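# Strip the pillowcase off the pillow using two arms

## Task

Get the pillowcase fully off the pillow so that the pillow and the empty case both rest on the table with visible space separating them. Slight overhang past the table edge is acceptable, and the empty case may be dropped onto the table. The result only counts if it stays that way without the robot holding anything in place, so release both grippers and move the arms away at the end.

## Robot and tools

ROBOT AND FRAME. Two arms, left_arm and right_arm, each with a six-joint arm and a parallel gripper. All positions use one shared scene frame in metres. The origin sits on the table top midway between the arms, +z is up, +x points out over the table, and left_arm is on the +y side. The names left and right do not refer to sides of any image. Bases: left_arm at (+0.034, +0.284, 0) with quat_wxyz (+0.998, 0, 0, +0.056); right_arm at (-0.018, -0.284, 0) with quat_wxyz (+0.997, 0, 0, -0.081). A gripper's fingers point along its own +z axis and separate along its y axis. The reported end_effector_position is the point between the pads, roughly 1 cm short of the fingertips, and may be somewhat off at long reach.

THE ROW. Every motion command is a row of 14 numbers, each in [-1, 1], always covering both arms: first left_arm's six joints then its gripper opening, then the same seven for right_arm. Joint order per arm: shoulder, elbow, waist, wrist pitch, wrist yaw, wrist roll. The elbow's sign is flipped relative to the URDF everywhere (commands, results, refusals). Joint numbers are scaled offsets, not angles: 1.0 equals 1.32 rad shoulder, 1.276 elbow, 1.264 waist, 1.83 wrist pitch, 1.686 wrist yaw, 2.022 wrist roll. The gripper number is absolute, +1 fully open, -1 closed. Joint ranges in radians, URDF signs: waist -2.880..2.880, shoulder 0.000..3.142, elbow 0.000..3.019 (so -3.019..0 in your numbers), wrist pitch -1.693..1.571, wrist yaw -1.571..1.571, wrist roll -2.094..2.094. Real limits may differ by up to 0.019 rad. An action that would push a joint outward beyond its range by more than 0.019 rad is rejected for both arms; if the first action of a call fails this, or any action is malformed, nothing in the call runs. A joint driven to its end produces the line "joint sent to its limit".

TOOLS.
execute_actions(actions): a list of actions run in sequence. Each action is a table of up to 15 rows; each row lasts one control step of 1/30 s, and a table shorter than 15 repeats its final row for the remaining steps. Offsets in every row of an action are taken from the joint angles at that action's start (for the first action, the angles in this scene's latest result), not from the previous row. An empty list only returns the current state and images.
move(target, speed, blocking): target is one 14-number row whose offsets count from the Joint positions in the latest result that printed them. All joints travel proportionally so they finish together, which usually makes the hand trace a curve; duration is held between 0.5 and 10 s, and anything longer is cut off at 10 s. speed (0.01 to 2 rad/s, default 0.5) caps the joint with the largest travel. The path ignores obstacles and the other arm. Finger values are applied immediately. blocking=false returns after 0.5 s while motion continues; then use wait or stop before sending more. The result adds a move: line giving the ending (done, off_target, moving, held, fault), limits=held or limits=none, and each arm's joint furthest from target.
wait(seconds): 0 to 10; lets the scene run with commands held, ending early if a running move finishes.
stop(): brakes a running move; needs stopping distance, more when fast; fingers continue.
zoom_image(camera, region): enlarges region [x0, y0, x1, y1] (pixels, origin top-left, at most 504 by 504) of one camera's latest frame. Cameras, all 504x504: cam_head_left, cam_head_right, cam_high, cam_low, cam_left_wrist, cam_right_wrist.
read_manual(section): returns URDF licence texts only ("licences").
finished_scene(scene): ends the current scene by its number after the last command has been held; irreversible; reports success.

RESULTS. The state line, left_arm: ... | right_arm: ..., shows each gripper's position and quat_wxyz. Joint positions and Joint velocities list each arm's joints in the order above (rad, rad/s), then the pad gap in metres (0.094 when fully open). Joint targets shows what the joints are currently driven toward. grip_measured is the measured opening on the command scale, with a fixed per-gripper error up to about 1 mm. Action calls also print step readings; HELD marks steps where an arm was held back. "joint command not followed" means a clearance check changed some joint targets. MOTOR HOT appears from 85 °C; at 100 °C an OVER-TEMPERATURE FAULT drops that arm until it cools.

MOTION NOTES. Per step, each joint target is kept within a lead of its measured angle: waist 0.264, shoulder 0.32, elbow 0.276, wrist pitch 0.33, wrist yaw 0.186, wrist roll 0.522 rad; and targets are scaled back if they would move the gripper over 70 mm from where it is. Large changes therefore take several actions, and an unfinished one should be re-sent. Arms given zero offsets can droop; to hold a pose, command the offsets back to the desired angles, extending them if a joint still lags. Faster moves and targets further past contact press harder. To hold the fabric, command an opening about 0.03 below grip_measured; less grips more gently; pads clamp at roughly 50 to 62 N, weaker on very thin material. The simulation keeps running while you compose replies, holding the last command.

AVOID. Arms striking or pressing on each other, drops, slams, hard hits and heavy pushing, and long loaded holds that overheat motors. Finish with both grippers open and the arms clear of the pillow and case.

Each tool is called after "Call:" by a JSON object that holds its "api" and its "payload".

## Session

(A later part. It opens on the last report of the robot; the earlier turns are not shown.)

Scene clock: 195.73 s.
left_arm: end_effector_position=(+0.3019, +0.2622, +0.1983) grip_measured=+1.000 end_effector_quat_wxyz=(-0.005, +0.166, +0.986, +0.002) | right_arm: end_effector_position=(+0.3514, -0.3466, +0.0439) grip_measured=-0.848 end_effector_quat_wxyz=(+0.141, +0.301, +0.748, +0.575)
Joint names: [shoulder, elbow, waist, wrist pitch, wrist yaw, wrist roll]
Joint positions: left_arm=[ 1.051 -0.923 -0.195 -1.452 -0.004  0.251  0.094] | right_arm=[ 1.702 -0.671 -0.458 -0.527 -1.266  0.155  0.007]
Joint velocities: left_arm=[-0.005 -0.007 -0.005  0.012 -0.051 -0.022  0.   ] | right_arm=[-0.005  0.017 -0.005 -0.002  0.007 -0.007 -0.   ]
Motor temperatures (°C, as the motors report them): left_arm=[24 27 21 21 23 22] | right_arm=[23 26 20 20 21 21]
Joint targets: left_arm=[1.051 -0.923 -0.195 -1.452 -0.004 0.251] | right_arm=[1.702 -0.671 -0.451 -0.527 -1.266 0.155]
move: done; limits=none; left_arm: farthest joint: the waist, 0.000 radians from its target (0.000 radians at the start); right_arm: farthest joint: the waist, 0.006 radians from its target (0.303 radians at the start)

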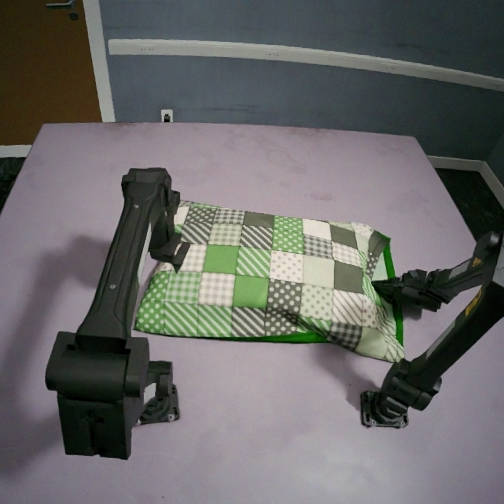

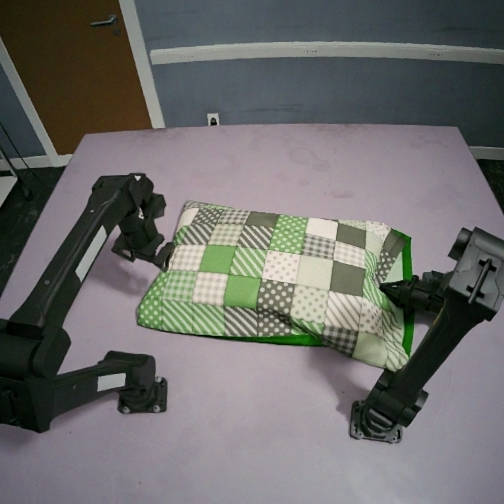

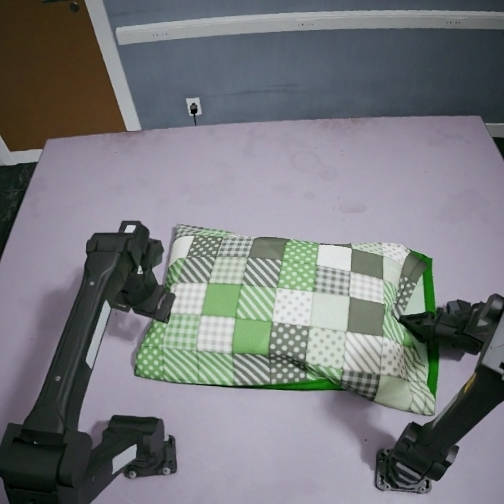

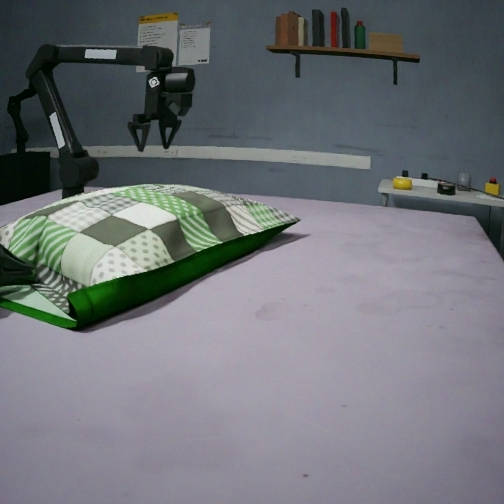

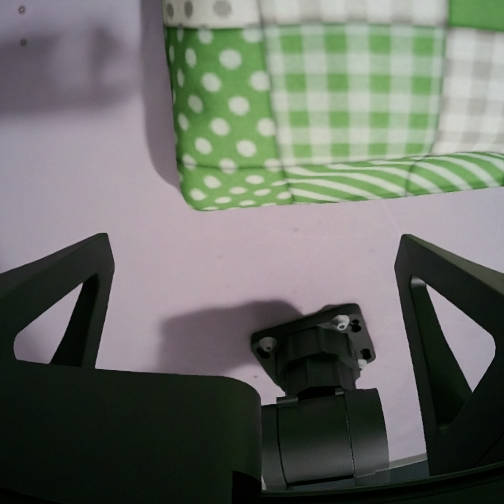

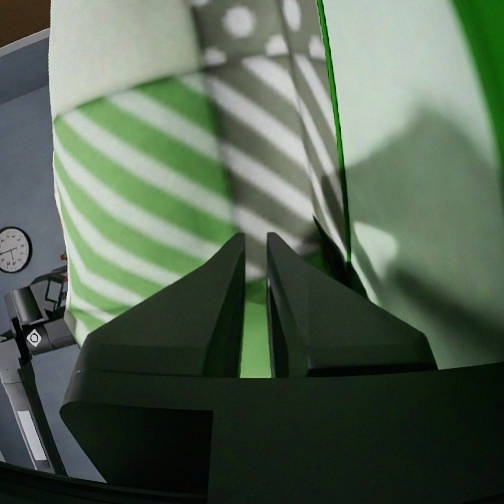

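Call:
{"api": "move", "payload": {"target": [0,0,0,0,0,0,1,0,0,-0.12,0,0,0,-0.75]}}

Call:
{"api": "move", "payload": {"target": [0,0,0,0,0,0,1,0.025,0,0,0.01,0,0,-0.75]}}

Call:
{"api": "move", "payload": {"target": [0,0,0,0,0,0,1,0.005,0,0.15,0,0,0,-0.75], "speed": 0.25}}

Scene clock: 203.57 s.
left_arm: end_effector_position=(+0.3019, +0.2622, +0.1983) grip_measured=+1.000 end_effector_quat_wxyz=(-0.005, +0.166, +0.986, +0.002) | right_arm: end_effector_position=(+0.3380, -0.4009, +0.0439) grip_measured=-0.752 end_effector_quat_wxyz=(+0.184, +0.356, +0.723, +0.562)
Joint names: [shoulder, elbow, waist, wrist pitch, wrist yaw, wrist roll]
Joint positions: left_arm=[ 1.051 -0.923 -0.195 -1.452 -0.004  0.251  0.094] | right_arm=[ 1.702 -0.671 -0.608 -0.527 -1.266  0.155  0.012]
Joint velocities: left_arm=[-0.005 -0.007 -0.015  0.022  0.007 -0.081  0.   ] | right_arm=[-0.005 -0.007  0.005 -0.022 -0.037  0.022 -0.001]
Motor temperatures (°C, as the motors report them): left_arm=[24 27 21 21 23 22] | right_arm=[24 25 20 20 21 21]
Joint targets: left_arm=[1.051 -0.923 -0.195 -1.452 -0.004 0.251] | right_arm=[1.702 -0.671 -0.610 -0.527 -1.266 0.155]
move: done; limits=none; left_arm: farthest joint: the waist, 0.000 radians from its target (0.000 radians at the start); right_arm: farthest joint: the waist, 0.002 radians from its target (0.152 radians at the start)

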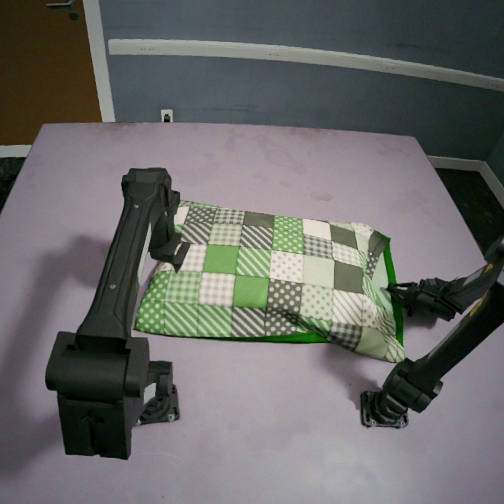

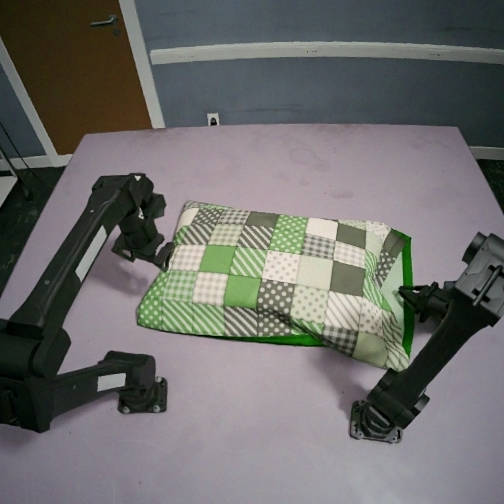

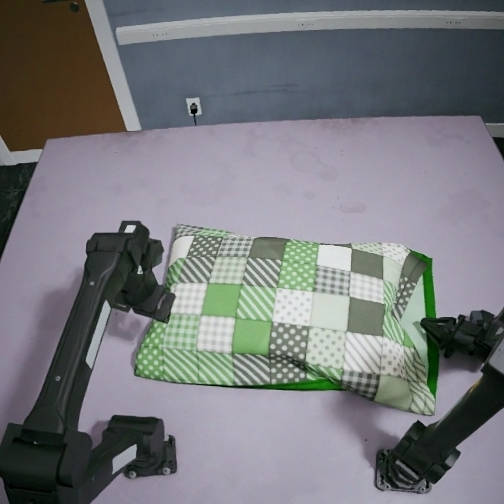

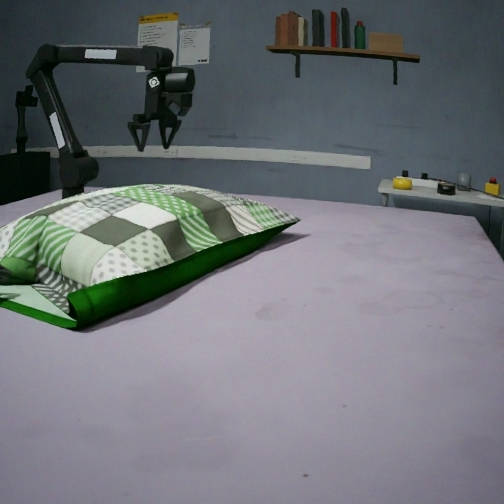

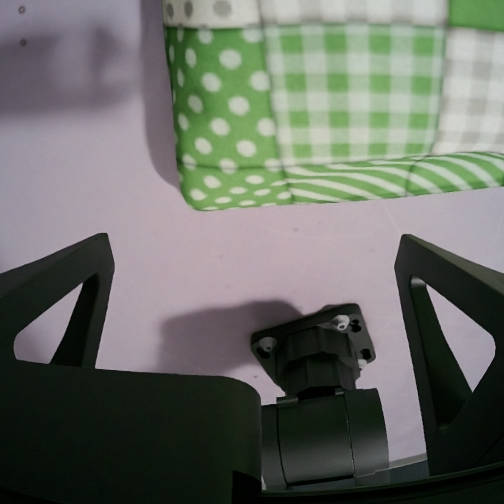

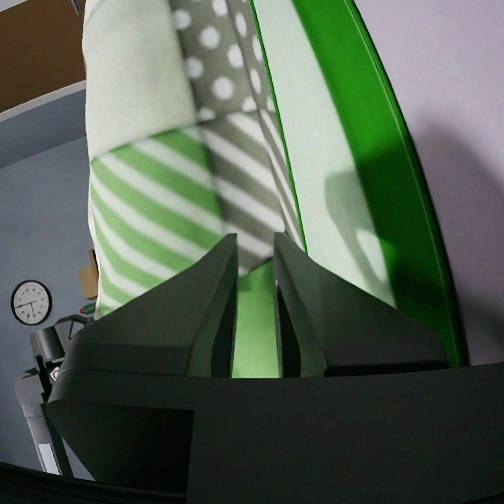

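Scene clock: 204.33 s.
left_arm: end_effector_position=(+0.3019, +0.2622, +0.1983) grip_measured=+1.000 end_effector_quat_wxyz=(-0.005, +0.166, +0.986, +0.002) | right_arm: end_effector_position=(+0.3384, -0.4013, +0.0421) grip_measured=-0.752 end_effector_quat_wxyz=(+0.184, +0.356, +0.724, +0.562)
Joint names: [shoulder, elbow, waist, wrist pitch, wrist yaw, wrist roll]
Joint positions: left_arm=[ 1.051 -0.923 -0.195 -1.452 -0.004  0.251  0.094] | right_arm=[ 1.708 -0.671 -0.608 -0.519 -1.266  0.155  0.012]
Joint velocities: left_arm=[ 0.005 -0.027 -0.015  0.002 -0.051 -0.022  0.   ] | right_arm=[-0.005 -0.002  0.005  0.002 -0.051  0.11  -0.   ]
Motor temperatures (°C, as the motors report them): left_arm=[24 27 21 21 23 22] | right_arm=[24 25 20 20 21 21]
Joint targets: left_arm=[1.051 -0.923 -0.195 -1.452 -0.004 0.251] | right_arm=[1.735 -0.671 -0.608 -0.509 -1.266 0.155]
move: off_target (right_arm); limits=none; left_arm: farthest joint: the waist, 0.000 radians from its target (0.000 radians at the start); right_arm: farthest joint: the shoulder, 0.027 radians from its target (0.033 radians at the start)

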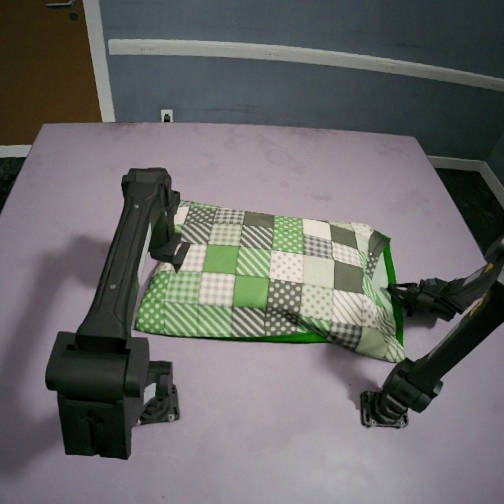

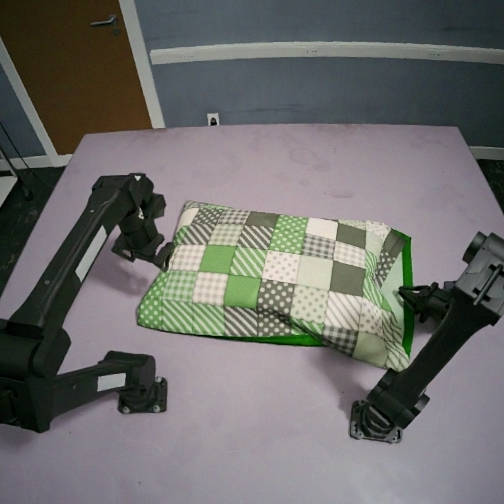

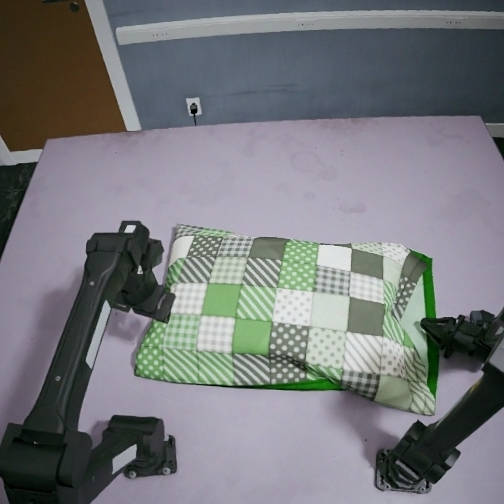

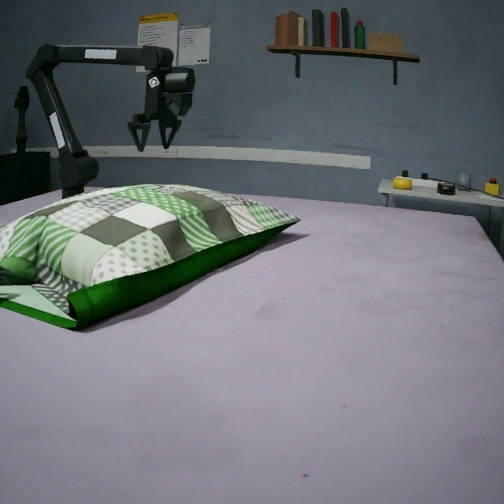

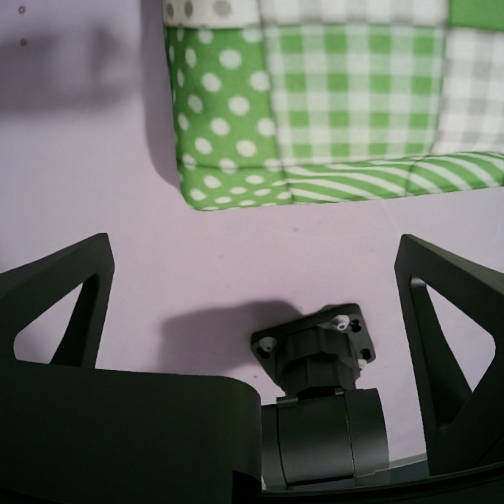

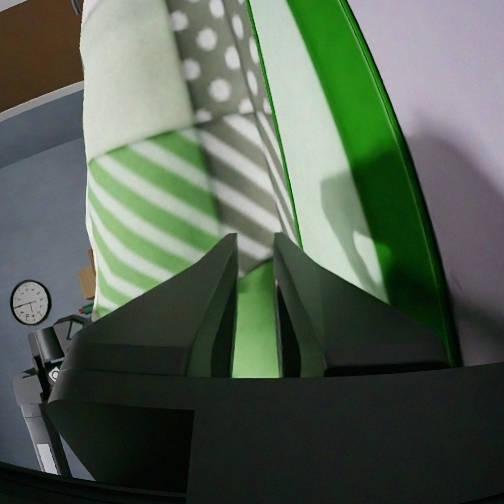

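Scene clock: 205.47 s.
left_arm: end_effector_position=(+0.3019, +0.2622, +0.1983) grip_measured=+1.000 end_effector_quat_wxyz=(-0.005, +0.166, +0.986, +0.002) | right_arm: end_effector_position=(+0.3536, -0.3351, +0.0421) grip_measured=-0.752 end_effector_quat_wxyz=(+0.133, +0.288, +0.753, +0.577)
Joint names: [shoulder, elbow, waist, wrist pitch, wrist yaw, wrist roll]
Joint positions: left_arm=[ 1.051 -0.923 -0.195 -1.452 -0.004  0.251  0.094] | right_arm=[ 1.708 -0.671 -0.426 -0.519 -1.266  0.155  0.012]
Joint velocities: left_arm=[-0.024  0.012 -0.005  0.012  0.037 -0.007  0.   ] | right_arm=[-0.015 -0.002 -0.015 -0.012  0.007  0.037 -0.001]
Motor temperatures (°C, as the motors report them): left_arm=[24 27 21 21 23 22] | right_arm=[24 25 20 20 21 21]
Joint targets: left_arm=[1.051 -0.923 -0.195 -1.452 -0.004 0.251] | right_arm=[1.714 -0.671 -0.418 -0.519 -1.266 0.155]
move: done; limits=none; left_arm: farthest joint: the waist, 0.000 radians from its target (0.000 radians at the start); right_arm: farthest joint: the waist, 0.008 radians from its target (0.189 radians at the start)

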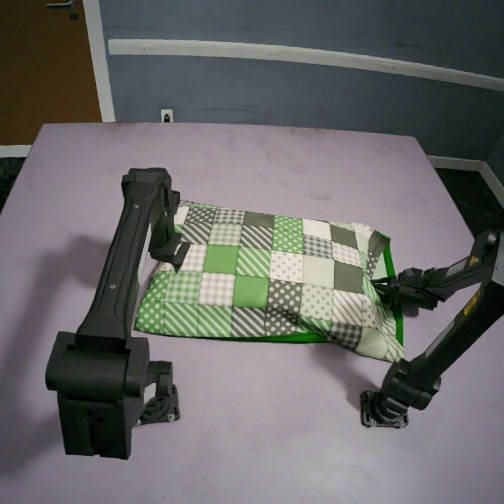

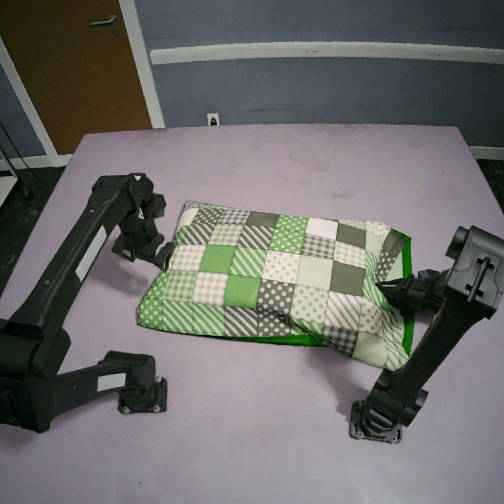

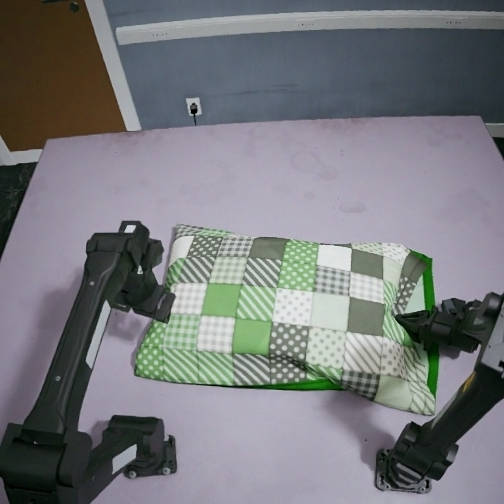

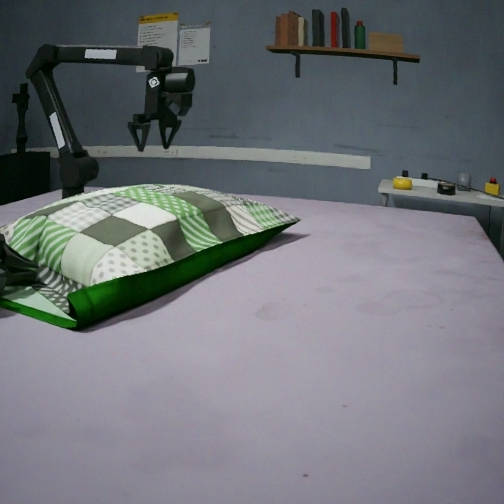

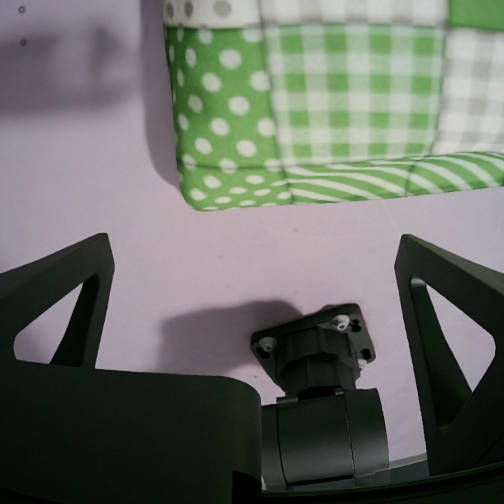

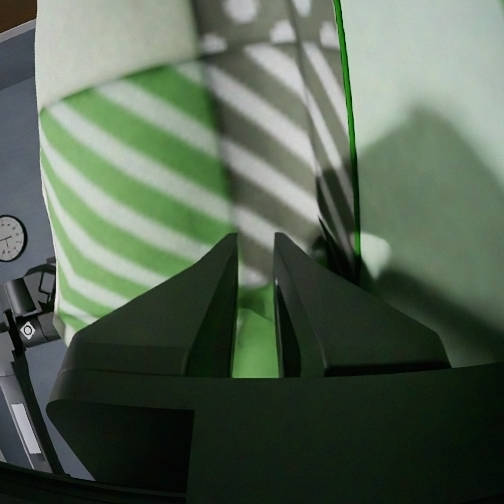

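Try closing and lifting as before.

Call:
{"api": "move", "payload": {"target": [0,0,0,0,0,0,1,0,0,0.02,0,0,0,-1]}}

Call:
{"api": "move", "payload": {"target": [0,0,0,0,0,0,1,-0.28,0,0.25,-0.14,0,0,-1], "speed": 0.4}}

Scene clock: 211.37 s.
left_arm: end_effector_position=(+0.3019, +0.2622, +0.1983) grip_measured=+1.000 end_effector_quat_wxyz=(-0.005, +0.166, +0.986, +0.002) | right_arm: end_effector_position=(+0.3542, -0.3307, +0.0421) grip_measured=-0.985 end_effector_quat_wxyz=(+0.129, +0.284, +0.754, +0.577)
Joint names: [shoulder, elbow, waist, wrist pitch, wrist yaw, wrist roll]
Joint positions: left_arm=[ 1.051 -0.923 -0.195 -1.452 -0.004  0.251  0.094] | right_arm=[ 1.708 -0.671 -0.414 -0.519 -1.266  0.155  0.001]
Joint velocities: left_arm=[-0.015 -0.002 -0.024 -0.012 -0.022  0.007  0.   ] | right_arm=[-0.005 -0.002 -0.024 -0.002 -0.007 -0.095 -0.003]
Motor temperatures (°C, as the motors report them): left_arm=[24 27 21 21 23 22] | right_arm=[24 25 20 20 21 21]
Joint targets: left_arm=[1.051 -0.923 -0.195 -1.452 -0.004 0.251] | right_arm=[1.708 -0.671 -0.401 -0.519 -1.266 0.155]
move: done; limits=none; left_arm: farthest joint: the waist, 0.000 radians from its target (0.000 radians at the start); right_arm: farthest joint: the waist, 0.014 radians from its target (0.025 radians at the start)

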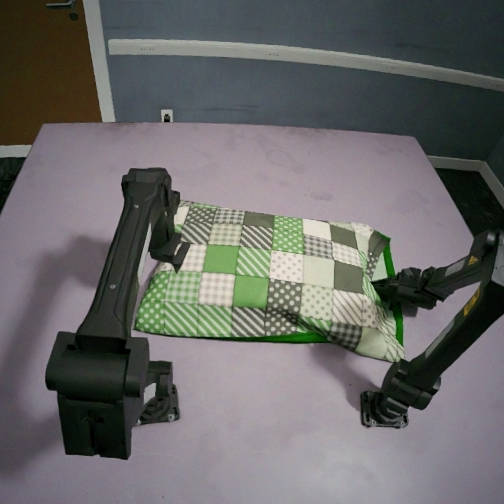

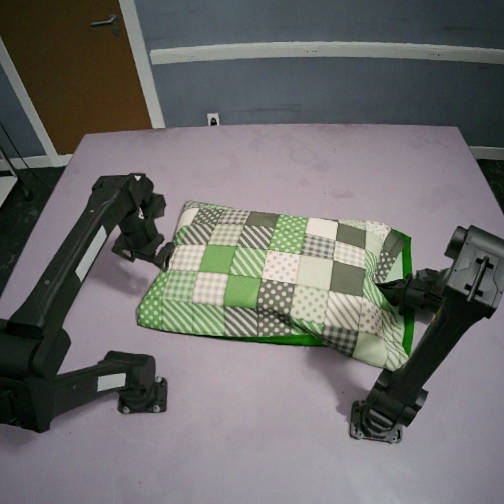

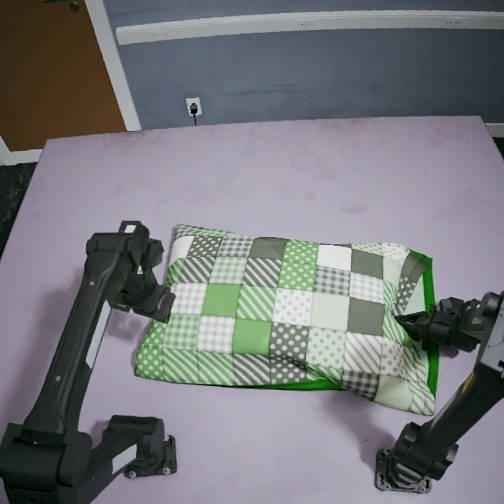

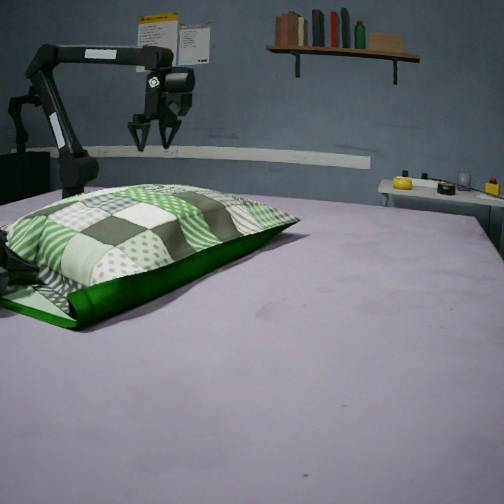

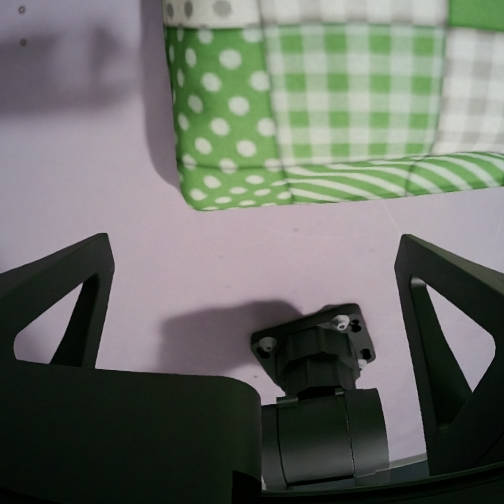

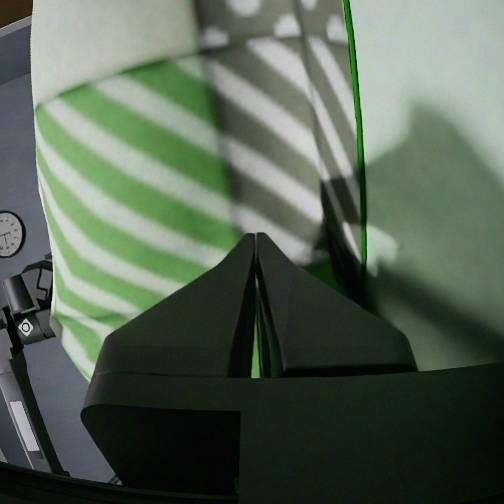

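Scene clock: 212.77 s.
left_arm: end_effector_position=(+0.3019, +0.2622, +0.1983) grip_measured=+1.000 end_effector_quat_wxyz=(-0.005, +0.166, +0.986, +0.002) | right_arm: end_effector_position=(+0.3324, -0.2118, +0.1551) grip_measured=-0.985 end_effector_quat_wxyz=(+0.091, +0.129, +0.795, +0.586)
Joint names: [shoulder, elbow, waist, wrist pitch, wrist yaw, wrist roll]
Joint positions: left_arm=[ 1.051 -0.923 -0.195 -1.452 -0.004  0.251  0.094] | right_arm=[ 1.335 -0.671 -0.109 -0.766 -1.266  0.155  0.001]
Joint velocities: left_arm=[-0.005  0.027 -0.005  0.022 -0.022 -0.037  0.   ] | right_arm=[-0.015 -0.012 -0.005 -0.012 -0.037 -0.007 -0.001]
Motor temperatures (°C, as the motors report them): left_arm=[24 27 21 21 23 22] | right_arm=[24 25 20 20 21 21]
Joint targets: left_arm=[1.051 -0.923 -0.195 -1.452 -0.004 0.251] | right_arm=[1.338 -0.671 -0.098 -0.776 -1.266 0.155]
move: done; limits=none; left_arm: farthest joint: the waist, 0.000 radians from its target (0.000 radians at the start); right_arm: farthest joint: the waist, 0.011 radians from its target (0.316 radians at the start)

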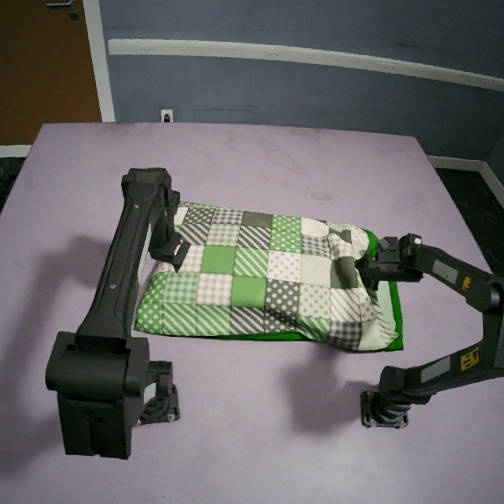

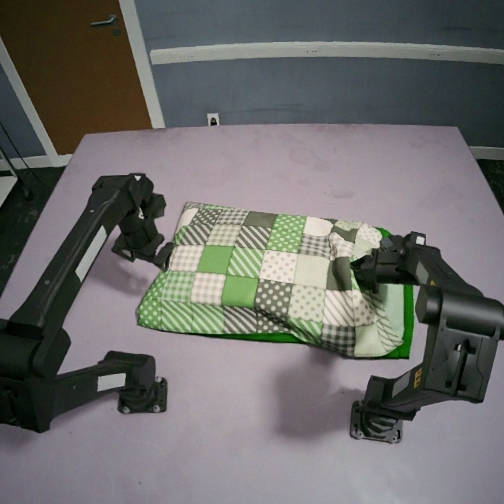

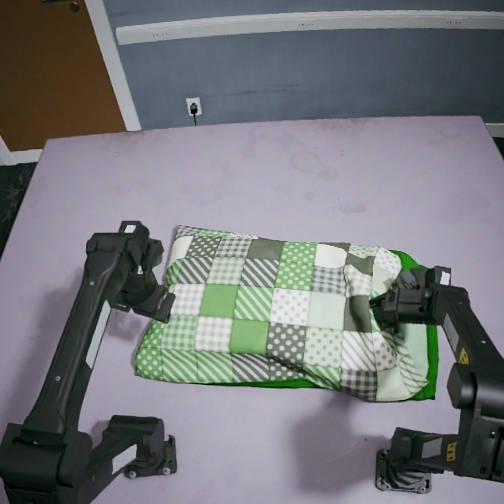

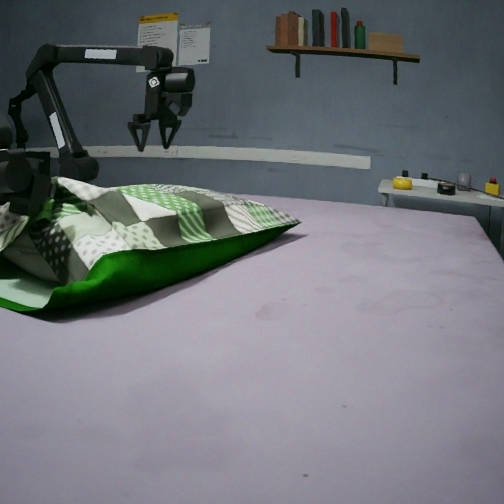

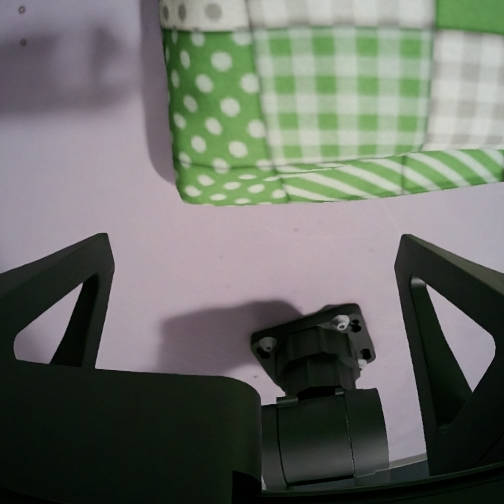

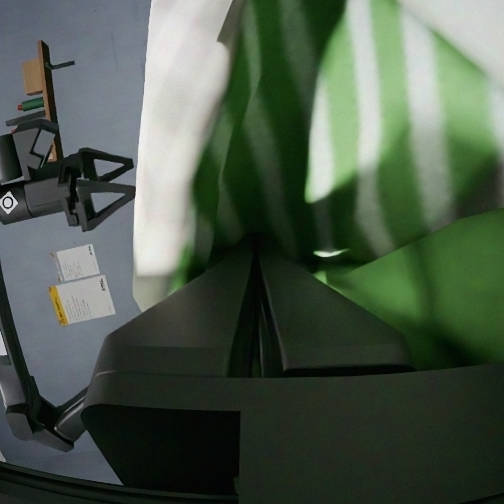

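Call:
{"api": "move", "payload": {"target": [0.43,-0.344,-0.669,0.08,0,0,1,0,0,0,0,0,0,-1], "speed": 0.8}}

Scene clock: 225.50 s.
left_arm: end_effector_position=(+0.3092, -0.0866, +0.1475) grip_measured=+1.000 end_effector_quat_wxyz=(-0.018, +0.558, +0.830, +0.008) | right_arm: end_effector_position=(+0.3324, -0.2118, +0.1551) grip_measured=-0.985 end_effector_quat_wxyz=(+0.091, +0.129, +0.795, +0.586)
Joint names: [shoulder, elbow, waist, wrist pitch, wrist yaw, wrist roll]
Joint positions: left_arm=[ 1.616 -1.317 -1.044 -1.31  -0.004  0.251  0.094] | right_arm=[ 1.335 -0.671 -0.109 -0.766 -1.266  0.155  0.001]
Joint velocities: left_arm=[-0.005 -0.002 -0.005  0.002  0.11  -0.007  0.   ] | right_arm=[ 0.005 -0.007  0.015 -0.012 -0.037 -0.051 -0.001]
Motor temperatures (°C, as the motors report them): left_arm=[24 28 21 21 23 22] | right_arm=[24 25 20 20 21 21]
Joint targets: left_arm=[1.619 -1.362 -1.041 -1.305 -0.004 0.251] | right_arm=[1.335 -0.671 -0.109 -0.766 -1.266 0.155]
move: off_target (left_arm); limits=none; left_arm: farthest joint: the elbow, 0.045 radians from its target (0.439 radians at the start); right_arm: farthest joint: the waist, 0.000 radians from its target (0.000 radians at the start)

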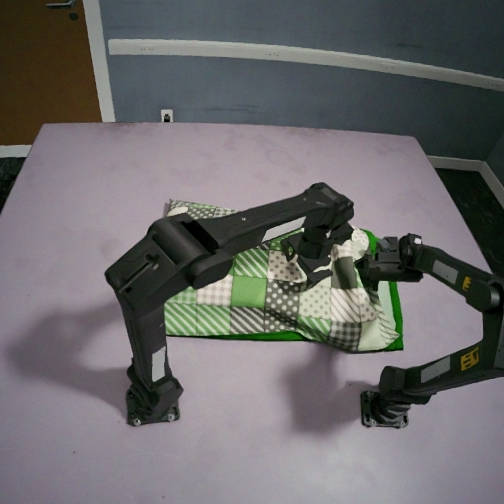

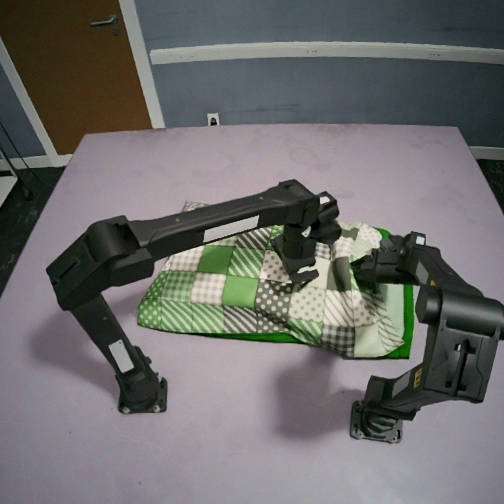

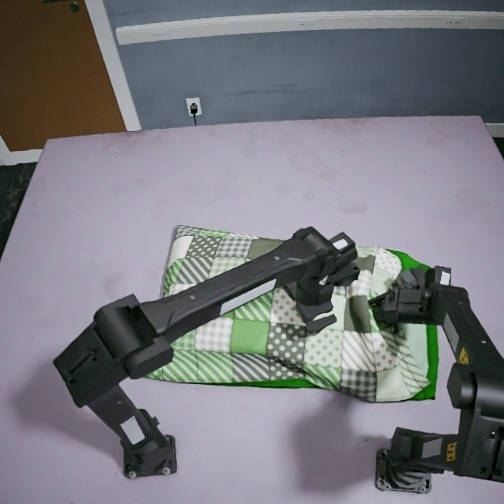

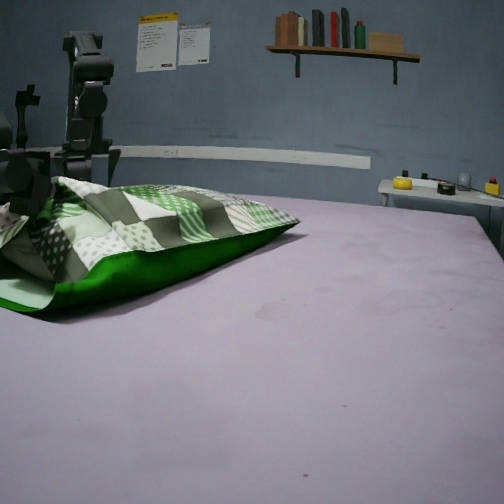

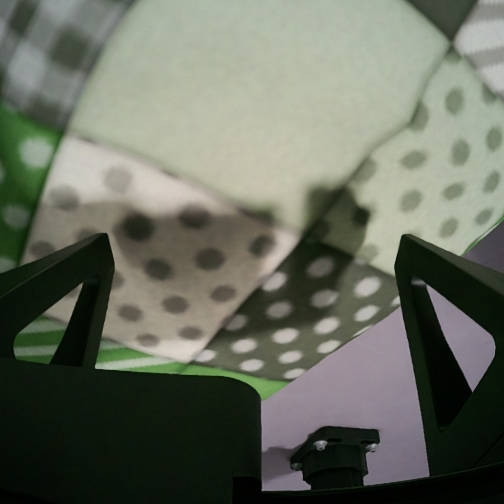

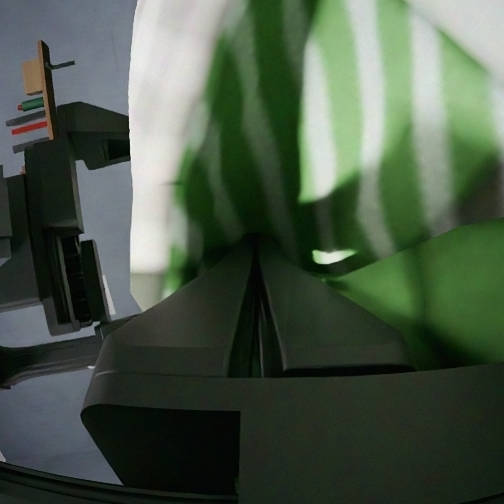

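Call:
{"api": "move", "payload": {"target": [0,-0.03,0,0.2,0,0,0.6,0,0,0,0,0,0,-1], "speed": 0.3}}

Scene clock: 231.90 s.
left_arm: end_effector_position=(+0.3604, -0.1555, +0.1593) grip_measured=+0.602 end_effector_quat_wxyz=(+0.149, +0.550, +0.820, -0.051) | right_arm: end_effector_position=(+0.3324, -0.2118, +0.1551) grip_measured=-0.985 end_effector_quat_wxyz=(+0.091, +0.129, +0.795, +0.586)
Joint names: [shoulder, elbow, waist, wrist pitch, wrist yaw, wrist roll]
Joint positions: left_arm=[ 1.616 -1.317 -1.044 -0.956 -0.004  0.251  0.075] | right_arm=[ 1.335 -0.671 -0.109 -0.766 -1.266  0.155  0.001]
Joint velocities: left_arm=[-0.005 -0.002 -0.005 -0.012 -0.037 -0.066  0.   ] | right_arm=[-0.005 -0.002 -0.005  0.007 -0.095 -0.007  0.   ]
Motor temperatures (°C, as the motors report them): left_arm=[25 29 21 21 23 22] | right_arm=[24 25 20 20 21 21]
Joint targets: left_arm=[1.616 -1.355 -1.044 -0.944 -0.004 0.251] | right_arm=[1.335 -0.671 -0.109 -0.766 -1.266 0.155]
move: off_target (left_arm); limits=none; left_arm: farthest joint: the elbow, 0.039 radians from its target (0.039 radians at the start); right_arm: farthest joint: the waist, 0.000 radians from its target (0.000 radians at the start)

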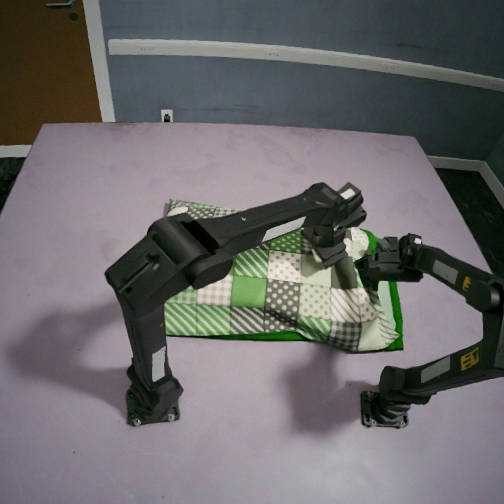

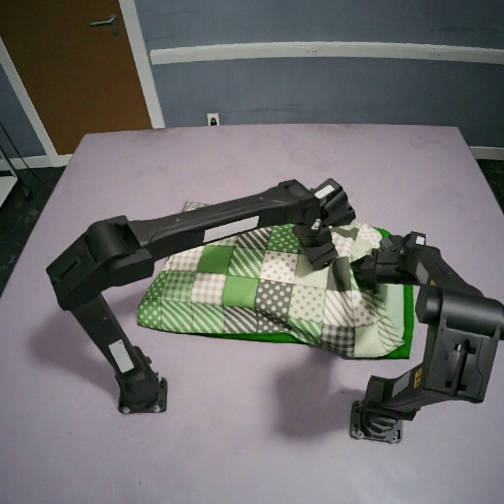

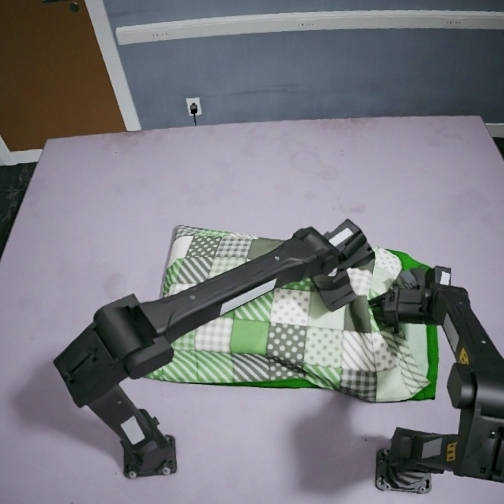

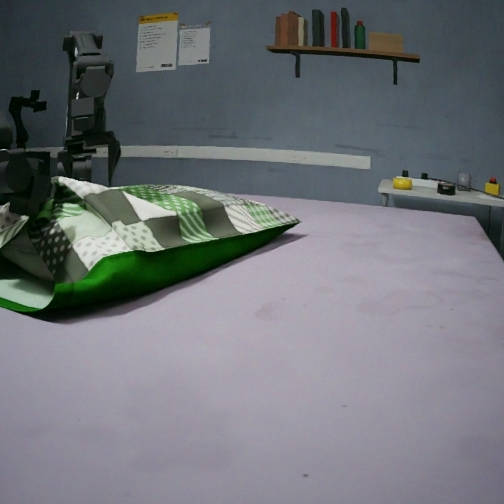

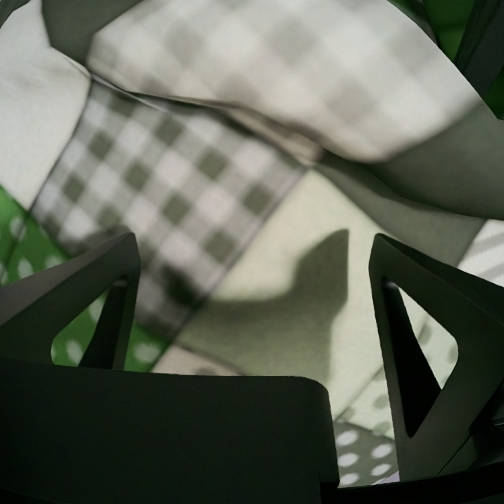

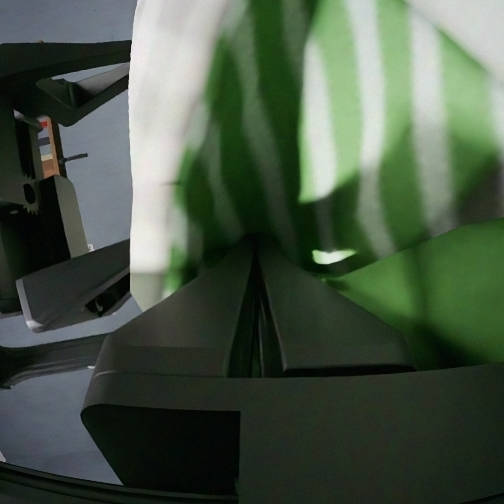

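Call:
{"api": "move", "payload": {"target": [0,-0.03,0,0,0,0.777,0.6,0,0,0,0,0,0,-1], "speed": 0.8}}

Scene clock: 240.97 s.
left_arm: end_effector_position=(+0.3604, -0.1555, +0.1593) grip_measured=+0.602 end_effector_quat_wxyz=(+0.141, +0.968, +0.194, +0.069) | right_arm: end_effector_position=(+0.3324, -0.2118, +0.1551) grip_measured=-0.985 end_effector_quat_wxyz=(+0.091, +0.129, +0.795, +0.586)
Joint names: [shoulder, elbow, waist, wrist pitch, wrist yaw, wrist roll]
Joint positions: left_arm=[ 1.616 -1.317 -1.044 -0.956 -0.004  1.814  0.075] | right_arm=[ 1.335 -0.671 -0.109 -0.766 -1.266  0.155  0.001]
Joint velocities: left_arm=[ 0.005 -0.012 -0.015 -0.007  0.007  0.022 -0.001] | right_arm=[-0.005 -0.012 -0.005  0.012 -0.007  0.022 -0.   ]
Motor temperatures (°C, as the motors report them): left_arm=[25 30 21 21 23 22] | right_arm=[24 26 20 20 21 21]
Joint targets: left_arm=[1.616 -1.355 -1.044 -0.956 -0.004 1.822] | right_arm=[1.335 -0.671 -0.109 -0.766 -1.266 0.155]
move: off_target (left_arm); limits=none; left_arm: farthest joint: the elbow, 0.039 radians from its target (0.039 radians at the start); right_arm: farthest joint: the waist, 0.000 radians from its target (0.000 radians at the start)

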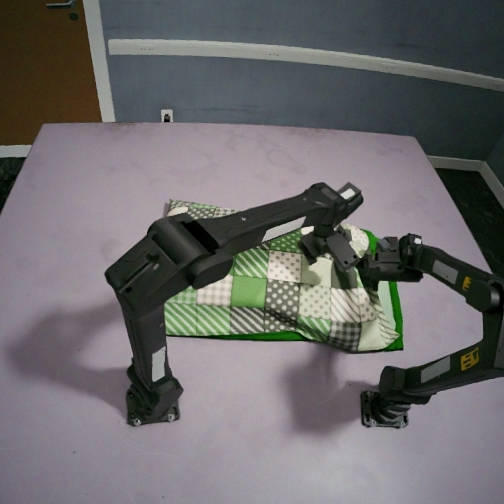

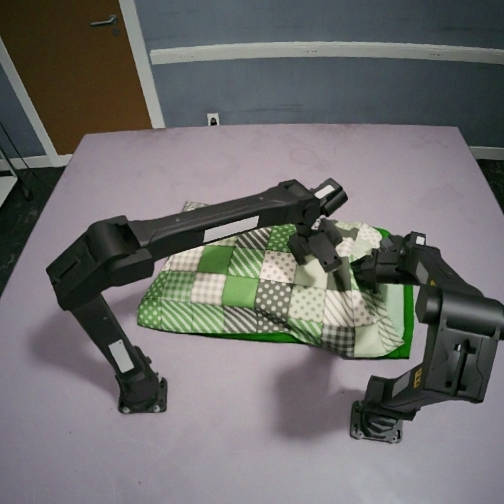

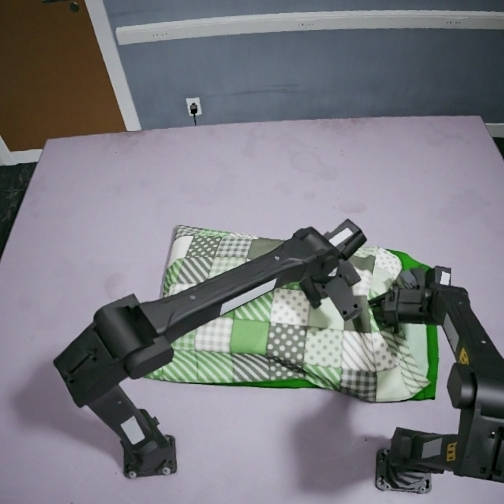

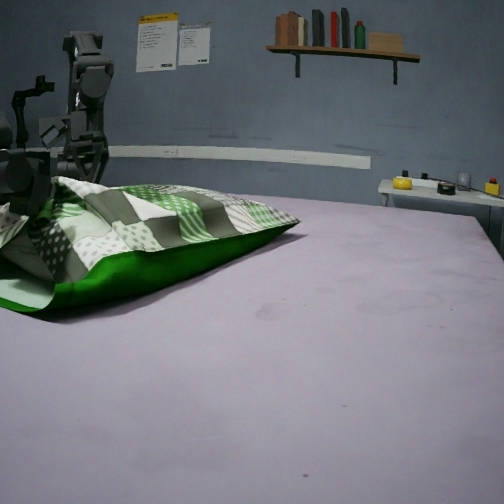

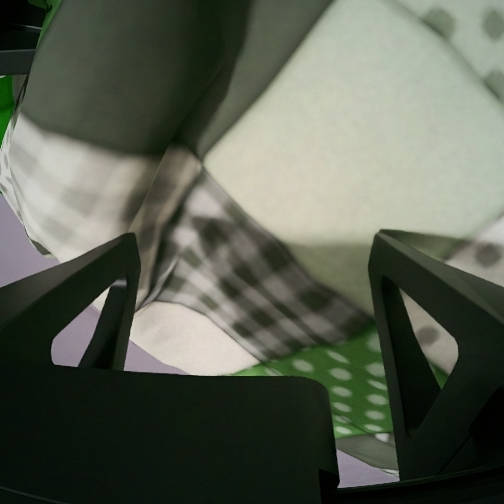

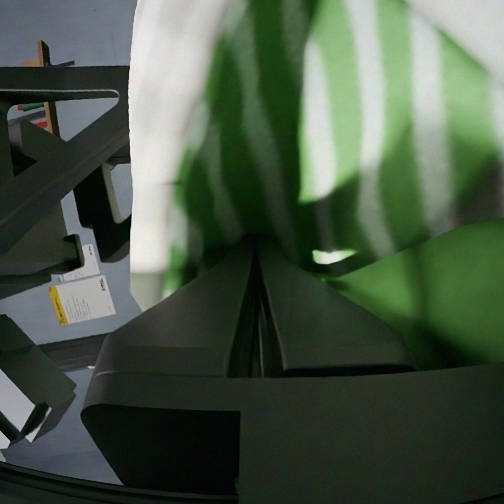

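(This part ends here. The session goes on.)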